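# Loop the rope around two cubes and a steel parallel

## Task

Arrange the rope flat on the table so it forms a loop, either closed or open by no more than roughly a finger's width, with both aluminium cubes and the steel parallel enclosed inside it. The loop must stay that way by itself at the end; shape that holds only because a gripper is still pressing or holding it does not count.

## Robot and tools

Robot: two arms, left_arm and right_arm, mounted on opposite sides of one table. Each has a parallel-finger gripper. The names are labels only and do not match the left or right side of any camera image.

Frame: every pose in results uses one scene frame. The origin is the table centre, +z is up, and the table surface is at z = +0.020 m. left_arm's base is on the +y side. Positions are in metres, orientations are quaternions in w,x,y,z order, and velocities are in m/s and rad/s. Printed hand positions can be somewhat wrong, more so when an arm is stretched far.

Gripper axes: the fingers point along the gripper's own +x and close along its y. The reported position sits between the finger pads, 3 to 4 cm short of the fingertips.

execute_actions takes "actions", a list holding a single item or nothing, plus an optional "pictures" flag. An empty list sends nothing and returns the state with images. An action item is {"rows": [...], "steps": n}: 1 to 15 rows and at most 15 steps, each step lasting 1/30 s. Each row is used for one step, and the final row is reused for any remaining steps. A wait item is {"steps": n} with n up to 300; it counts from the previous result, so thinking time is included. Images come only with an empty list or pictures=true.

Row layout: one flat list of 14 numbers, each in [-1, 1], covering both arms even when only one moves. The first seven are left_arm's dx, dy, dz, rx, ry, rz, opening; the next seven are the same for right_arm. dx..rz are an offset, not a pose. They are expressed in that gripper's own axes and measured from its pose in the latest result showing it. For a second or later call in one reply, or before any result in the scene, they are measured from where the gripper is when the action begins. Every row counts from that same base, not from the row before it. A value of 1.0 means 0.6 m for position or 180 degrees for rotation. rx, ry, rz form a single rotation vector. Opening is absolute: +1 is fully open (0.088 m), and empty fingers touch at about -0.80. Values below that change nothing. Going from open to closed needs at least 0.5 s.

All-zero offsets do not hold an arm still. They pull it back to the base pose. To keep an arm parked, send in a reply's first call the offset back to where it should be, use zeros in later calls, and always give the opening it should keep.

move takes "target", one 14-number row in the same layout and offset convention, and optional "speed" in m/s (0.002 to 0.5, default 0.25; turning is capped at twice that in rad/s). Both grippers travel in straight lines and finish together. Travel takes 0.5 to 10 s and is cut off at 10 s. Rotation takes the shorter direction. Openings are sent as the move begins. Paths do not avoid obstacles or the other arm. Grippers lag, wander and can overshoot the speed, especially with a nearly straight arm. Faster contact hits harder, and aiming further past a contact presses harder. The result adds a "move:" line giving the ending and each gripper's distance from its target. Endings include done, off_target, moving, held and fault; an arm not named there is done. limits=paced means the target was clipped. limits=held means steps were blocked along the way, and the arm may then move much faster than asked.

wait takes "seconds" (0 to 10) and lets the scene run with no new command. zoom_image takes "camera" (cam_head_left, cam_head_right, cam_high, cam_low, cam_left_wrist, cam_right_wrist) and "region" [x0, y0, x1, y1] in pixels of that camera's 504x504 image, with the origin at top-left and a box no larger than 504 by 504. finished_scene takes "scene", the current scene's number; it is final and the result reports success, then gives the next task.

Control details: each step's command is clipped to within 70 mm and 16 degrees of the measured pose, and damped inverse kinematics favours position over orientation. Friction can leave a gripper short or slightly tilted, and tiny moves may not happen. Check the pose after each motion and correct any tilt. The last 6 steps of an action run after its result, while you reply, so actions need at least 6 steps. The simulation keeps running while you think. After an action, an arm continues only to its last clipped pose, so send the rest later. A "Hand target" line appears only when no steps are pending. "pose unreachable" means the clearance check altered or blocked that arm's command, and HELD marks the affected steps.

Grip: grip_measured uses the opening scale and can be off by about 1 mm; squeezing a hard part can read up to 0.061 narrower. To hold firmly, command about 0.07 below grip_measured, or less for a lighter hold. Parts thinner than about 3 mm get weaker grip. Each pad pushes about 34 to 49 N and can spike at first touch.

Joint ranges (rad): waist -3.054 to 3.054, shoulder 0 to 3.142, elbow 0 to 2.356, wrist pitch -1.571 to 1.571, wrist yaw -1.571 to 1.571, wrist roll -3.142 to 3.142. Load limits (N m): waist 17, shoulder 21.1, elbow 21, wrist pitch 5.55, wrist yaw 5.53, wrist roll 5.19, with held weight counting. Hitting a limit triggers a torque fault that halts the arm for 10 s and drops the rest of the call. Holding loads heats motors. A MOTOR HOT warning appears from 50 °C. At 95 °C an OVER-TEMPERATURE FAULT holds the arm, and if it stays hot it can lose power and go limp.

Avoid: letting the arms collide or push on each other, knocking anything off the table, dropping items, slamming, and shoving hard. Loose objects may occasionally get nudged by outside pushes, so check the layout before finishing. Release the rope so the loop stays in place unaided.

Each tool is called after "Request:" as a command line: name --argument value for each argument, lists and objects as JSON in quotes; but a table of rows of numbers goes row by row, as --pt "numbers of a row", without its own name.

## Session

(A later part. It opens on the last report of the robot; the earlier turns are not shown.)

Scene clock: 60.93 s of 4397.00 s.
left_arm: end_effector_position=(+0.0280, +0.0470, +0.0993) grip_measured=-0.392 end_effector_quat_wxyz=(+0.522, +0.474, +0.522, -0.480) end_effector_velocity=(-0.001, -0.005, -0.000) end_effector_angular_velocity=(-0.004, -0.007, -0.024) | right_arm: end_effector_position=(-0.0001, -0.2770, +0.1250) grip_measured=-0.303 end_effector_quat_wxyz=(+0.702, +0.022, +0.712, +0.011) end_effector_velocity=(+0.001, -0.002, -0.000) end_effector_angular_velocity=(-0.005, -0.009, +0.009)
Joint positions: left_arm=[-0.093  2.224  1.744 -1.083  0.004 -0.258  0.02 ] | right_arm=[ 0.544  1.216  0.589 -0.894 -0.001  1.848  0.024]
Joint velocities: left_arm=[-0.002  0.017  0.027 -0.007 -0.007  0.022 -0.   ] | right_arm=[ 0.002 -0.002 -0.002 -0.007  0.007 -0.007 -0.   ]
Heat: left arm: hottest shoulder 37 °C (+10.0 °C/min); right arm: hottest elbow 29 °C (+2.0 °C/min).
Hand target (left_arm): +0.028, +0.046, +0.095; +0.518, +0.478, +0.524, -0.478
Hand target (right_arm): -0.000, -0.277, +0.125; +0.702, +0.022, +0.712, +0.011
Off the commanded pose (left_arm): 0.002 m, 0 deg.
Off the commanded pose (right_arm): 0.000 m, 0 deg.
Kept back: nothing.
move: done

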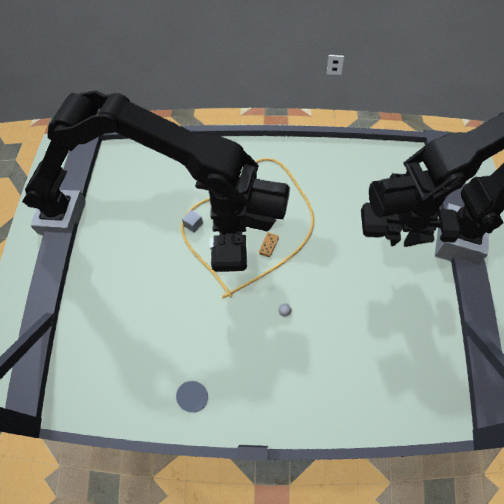

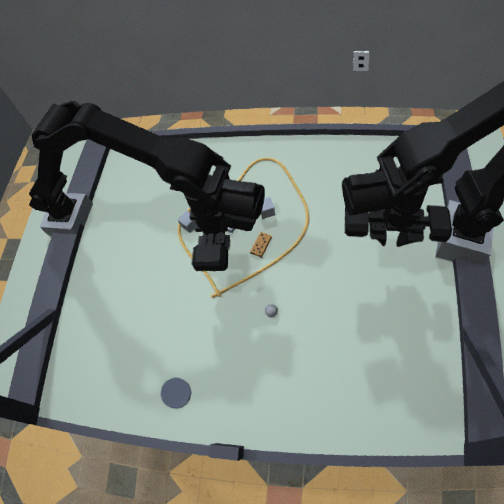

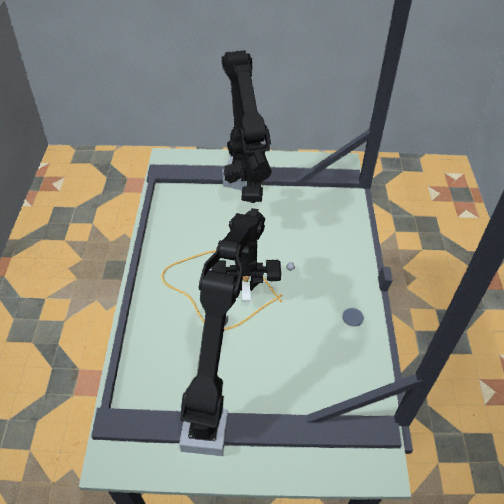

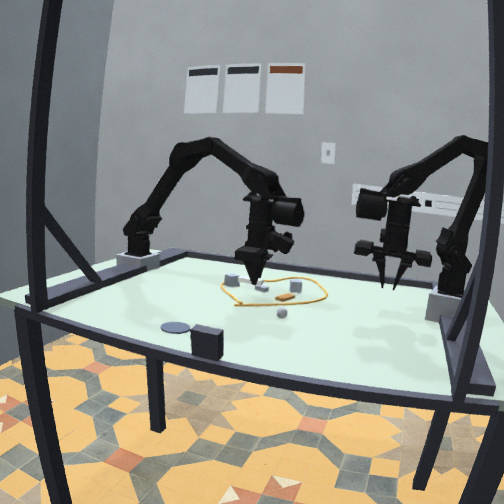

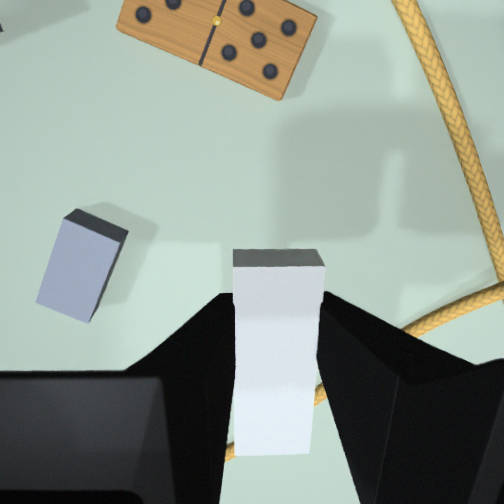

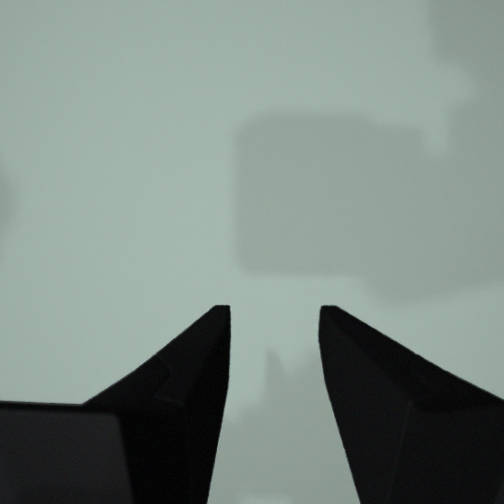

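Request:
move --target '[0.072,0.013,0.025,0,0,0,-0.48, 0,0,0,0,0,0,-0.3]' --speed 0.07

Request:
move --target '[0,0,0,0,0,0,-0.1, 0,0,0,0,0,0,-0.3]'

Request:
move --target '[-0.1,0,0,0,0,0,-0.1, 0,0,0,0,0,0,-0.3]' --speed 0.2

Request:
move --target '[-0.03,0,-0.4,0,0,0,-0.1, 0,0,0,0,0,0,-0.3]' --speed 0.35

Scene clock: 62.33 s of 4397.00 s.
left_arm: end_effector_position=(+0.0348, +0.0303, +0.0653) grip_measured=-0.392 end_effector_quat_wxyz=(+0.527, +0.468, +0.518, -0.485) end_effector_velocity=(+0.000, +0.003, -0.004) end_effector_angular_velocity=(+0.016, -0.010, -0.010) | right_arm: end_effector_position=(-0.0001, -0.2770, +0.1250) grip_measured=-0.303 end_effector_quat_wxyz=(+0.702, +0.022, +0.712, +0.011) end_effector_velocity=(+0.001, +0.001, -0.000) end_effector_angular_velocity=(+0.009, -0.005, -0.010)
Joint positions: left_arm=[-0.072  2.307  1.745 -0.981  0.004 -0.238  0.02 ] | right_arm=[ 0.544  1.216  0.589 -0.894 -0.001  1.848  0.024]
Joint velocities: left_arm=[-0.002  0.007 -0.002 -0.007 -0.007  0.007 -0.   ] | right_arm=[-0.002 -0.002 -0.002  0.007  0.007  0.007  0.   ]
Heat: left arm: hottest shoulder 37 °C (+10.1 °C/min); right arm: hottest elbow 29 °C (+2.0 °C/min).
Hand target (left_arm): +0.037, +0.032, +0.056; +0.522, +0.474, +0.522, -0.480
Hand target (right_arm): -0.000, -0.277, +0.125; +0.702, +0.022, +0.712, +0.011
Off the commanded pose (left_arm): 0.010 m, 1 deg.
Off the commanded pose (right_arm): 0.000 m, 0 deg.
Kept back: nothing.
move: off_target (left_arm)

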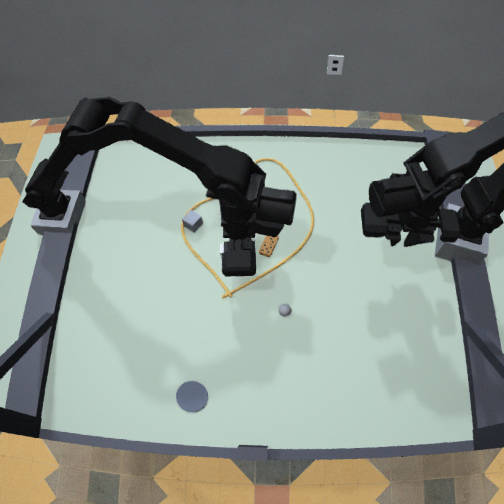

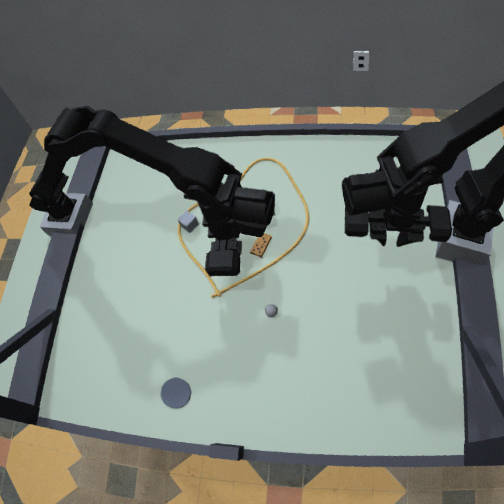

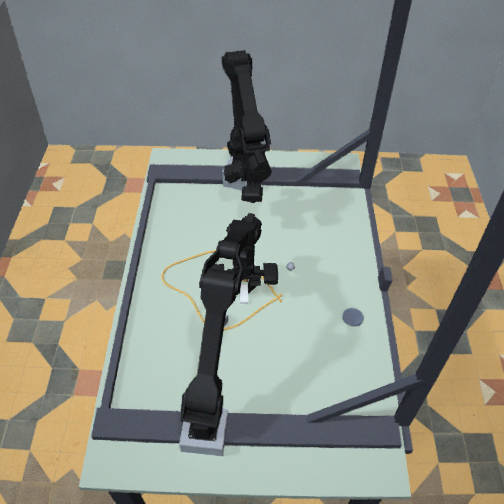

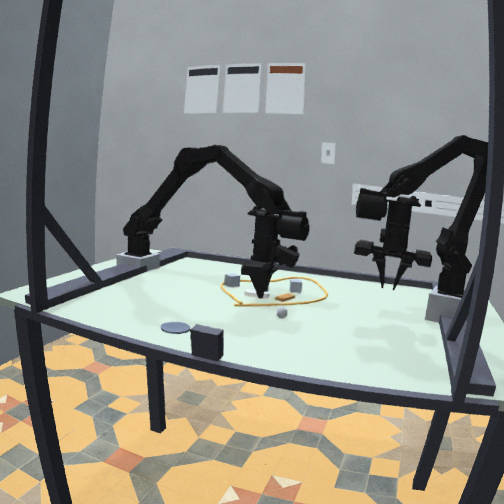

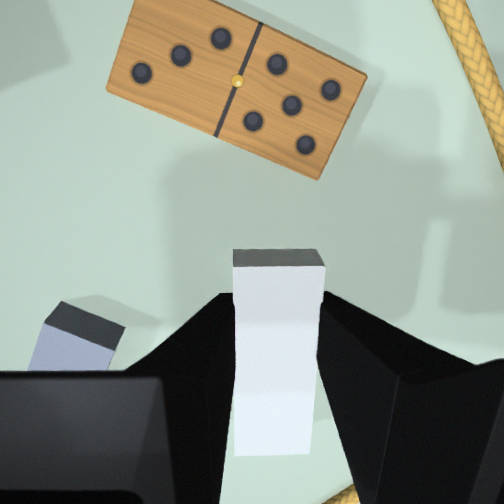

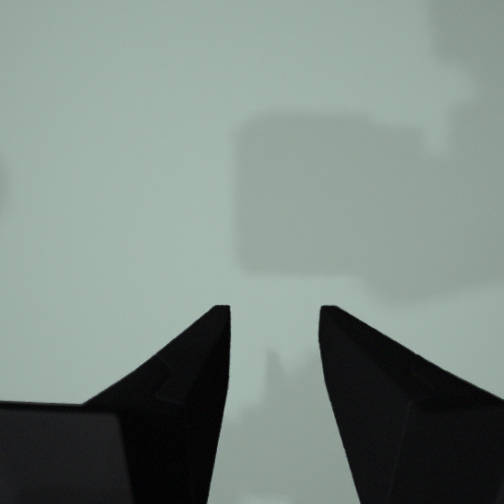

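Scene clock: 62.97 s of 4397.00 s.
left_arm: end_effector_position=(+0.0340, +0.0304, +0.0653) grip_measured=-0.105 end_effector_quat_wxyz=(+0.526, +0.467, +0.519, -0.486) end_effector_velocity=(+0.003, +0.005, +0.000) end_effector_angular_velocity=(+0.018, -0.025, -0.009) | right_arm: end_effector_position=(-0.0001, -0.2770, +0.1250) grip_measured=-0.303 end_effector_quat_wxyz=(+0.702, +0.022, +0.712, +0.011) end_effector_velocity=(-0.001, -0.003, -0.001) end_effector_angular_velocity=(-0.014, +0.004, +0.010)
Joint positions: left_arm=[-0.073  2.307  1.745 -0.981  0.007 -0.238  0.034] | right_arm=[ 0.544  1.216  0.589 -0.894 -0.001  1.848  0.024]
Joint velocities: left_arm=[-0.002 -0.002 -0.002 -0.022 -0.022  0.007  0.001] | right_arm=[ 0.002  0.002 -0.002 -0.007 -0.007 -0.007 -0.   ]
Heat: left arm: hottest shoulder 38 °C (+11.0 °C/min); right arm: hottest elbow 29 °C (+2.0 °C/min).
Hand target (left_arm): +0.035, +0.030, +0.065; +0.527, +0.468, +0.518, -0.485
Hand target (right_arm): -0.000, -0.277, +0.125; +0.702, +0.022, +0.712, +0.011
Off the commanded pose (left_arm): 0.001 m, 0 deg.
Off the commanded pose (right_arm): 0.000 m, 0 deg.
Kept back: nothing.
move: done

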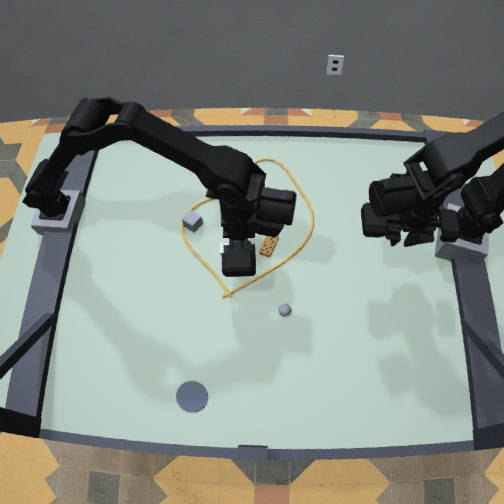

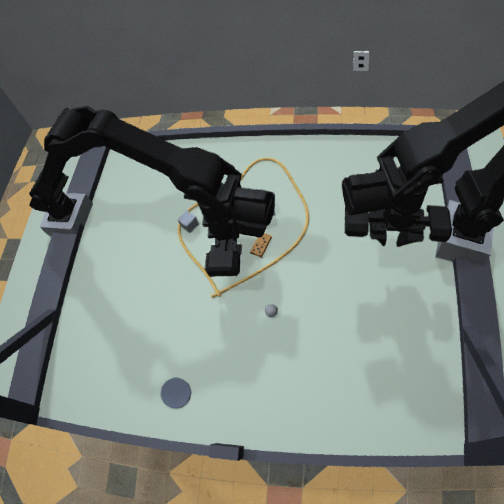

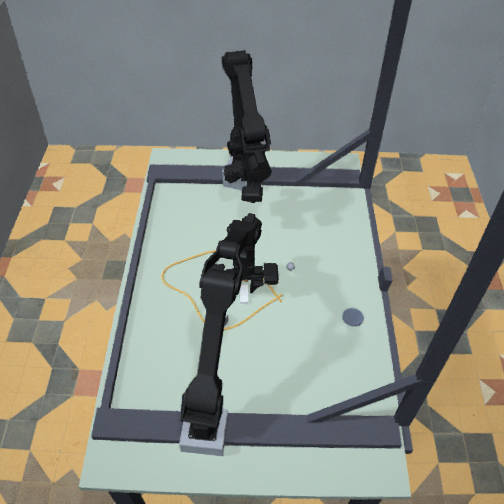

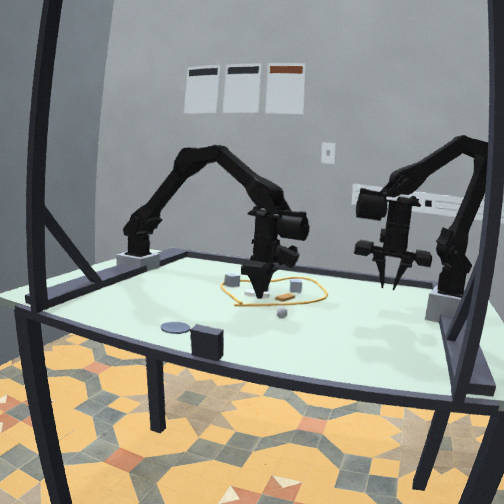

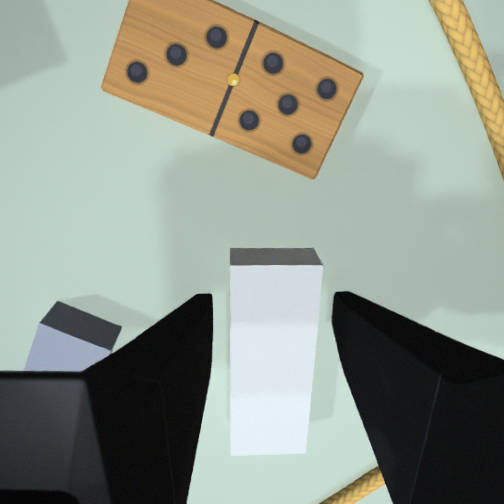

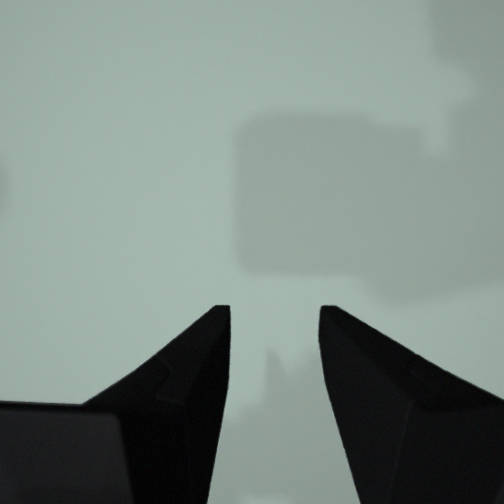

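Scene clock: 63.87 s of 4397.00 s.
left_arm: end_effector_position=(+0.0346, +0.0342, +0.1195) grip_measured=-0.102 end_effector_quat_wxyz=(+0.523, +0.471, +0.521, -0.482) end_effector_velocity=(-0.002, -0.002, +0.008) end_effector_angular_velocity=(-0.008, -0.006, +0.000) | right_arm: end_effector_position=(-0.0001, -0.2770, +0.1250) grip_measured=-0.303 end_effector_quat_wxyz=(+0.702, +0.022, +0.712, +0.011) end_effector_velocity=(+0.002, -0.002, -0.000) end_effector_angular_velocity=(-0.005, -0.009, +0.005)
Joint positions: left_arm=[-0.073  2.25   1.869 -1.175  0.007 -0.238  0.034] | right_arm=[ 0.544  1.216  0.589 -0.894 -0.001  1.848  0.024]
Joint velocities: left_arm=[-0.007 -0.002  0.027 -0.022 -0.007 -0.007 -0.   ] | right_arm=[-0.002 -0.002 -0.002 -0.007  0.007 -0.007 -0.   ]
Heat: left arm: hottest shoulder 38 °C (+11.0 °C/min); right arm: hottest elbow 29 °C (+2.0 °C/min).
Hand target (left_arm): +0.035, +0.032, +0.125; +0.526, +0.467, +0.519, -0.486
Hand target (right_arm): -0.000, -0.277, +0.125; +0.702, +0.022, +0.712, +0.011
Off the commanded pose (left_arm): 0.006 m, 1 deg.
Off the commanded pose (right_arm): 0.000 m, 0 deg.
Kept back: nothing.
move: done

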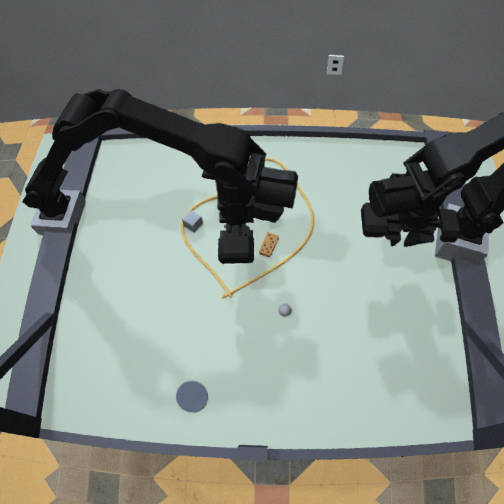

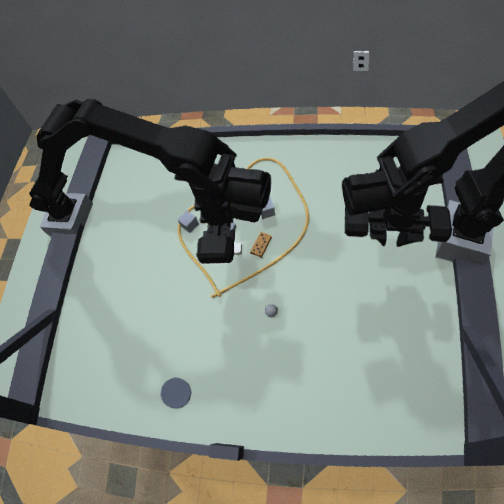

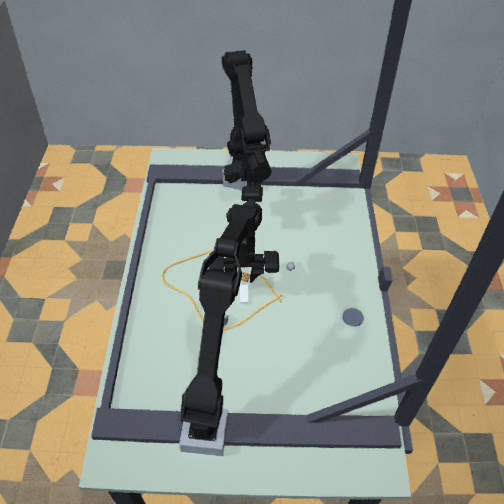

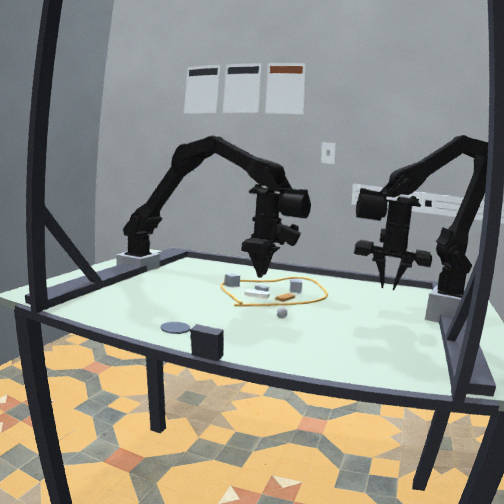

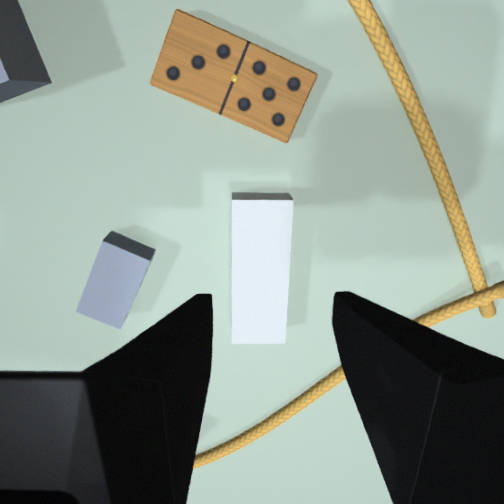

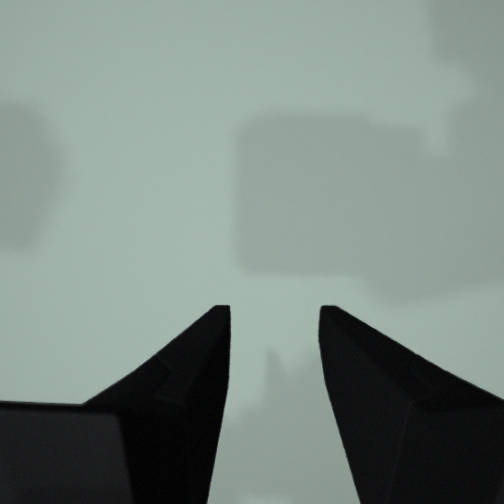

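Scene clock: 65.27 s of 4397.00 s.
left_arm: end_effector_position=(+0.0134, +0.2699, +0.1351) grip_measured=-0.102 end_effector_quat_wxyz=(+0.523, +0.470, +0.521, -0.484) end_effector_velocity=(-0.001, +0.004, +0.002) end_effector_angular_velocity=(+0.001, +0.008, -0.000) | right_arm: end_effector_position=(-0.0001, -0.2770, +0.1250) grip_measured=-0.303 end_effector_quat_wxyz=(+0.702, +0.022, +0.712, +0.011) end_effector_velocity=(+0.002, -0.005, -0.001) end_effector_angular_velocity=(-0.024, -0.014, +0.009)
Joint positions: left_arm=[-0.334  1.382  0.845 -1.014  0.004 -0.498  0.034] | right_arm=[ 0.544  1.216  0.589 -0.894 -0.001  1.848  0.024]
Joint velocities: left_arm=[-0.007 -0.017 -0.007 -0.007  0.007 -0.007 -0.   ] | right_arm=[ 0.002  0.002 -0.002 -0.022  0.007 -0.007  0.   ]
Heat: left arm: hottest shoulder 38 °C (+11.1 °C/min); right arm: hottest elbow 29 °C (+2.0 °C/min).
Hand target (left_arm): +0.014, +0.273, +0.135; +0.524, +0.471, +0.521, -0.482
Hand target (right_arm): -0.000, -0.277, +0.125; +0.702, +0.022, +0.712, +0.011
Off the commanded pose (left_arm): 0.004 m, 0 deg.
Off the commanded pose (right_arm): 0.000 m, 0 deg.
Kept back: nothing.
move: done

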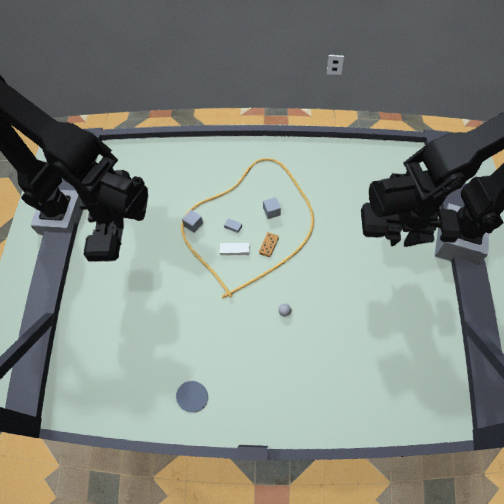

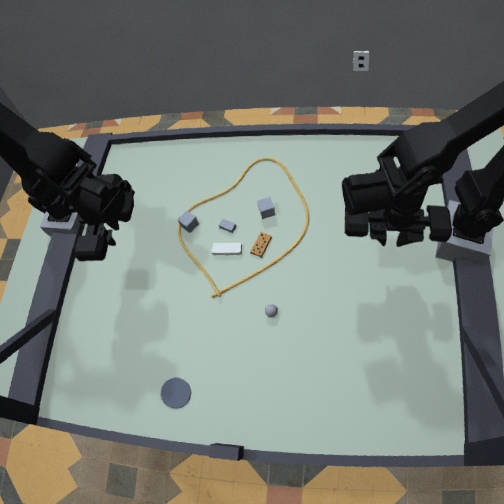

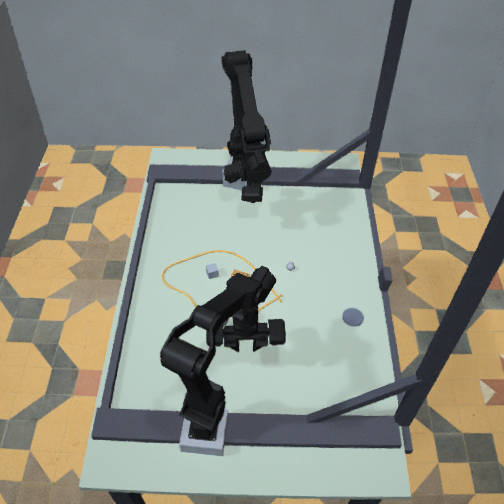

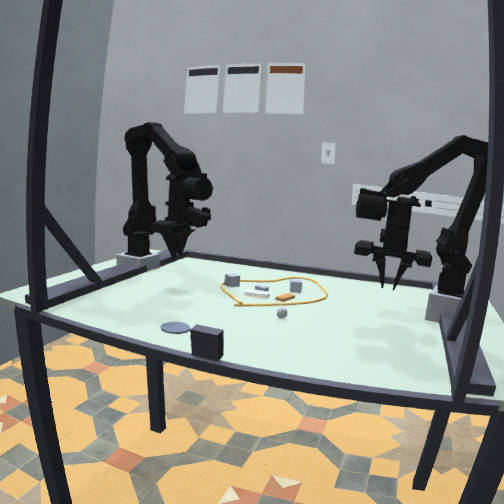

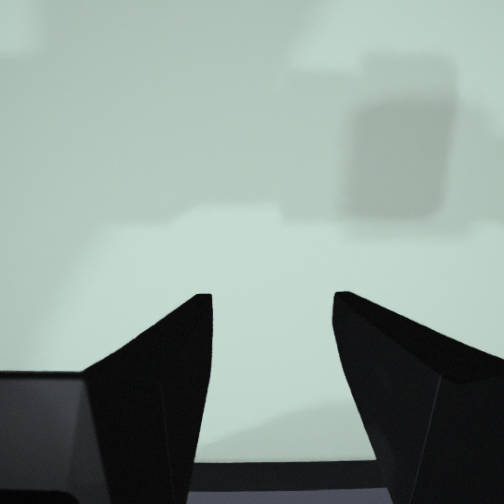

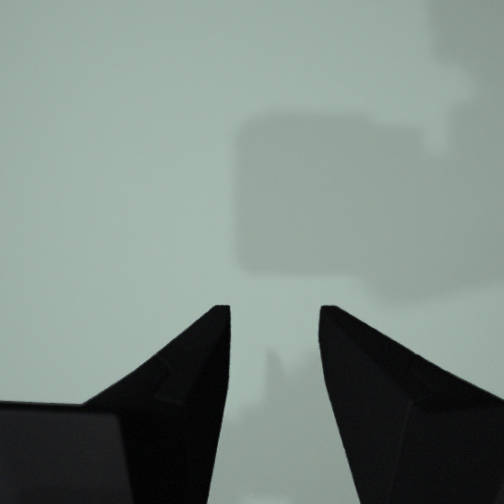

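All inside; the rope passes around the left cube (confirmed earlier in cam_high).

Request:
finished_scene --scene 1

The scene is finished: the task was done.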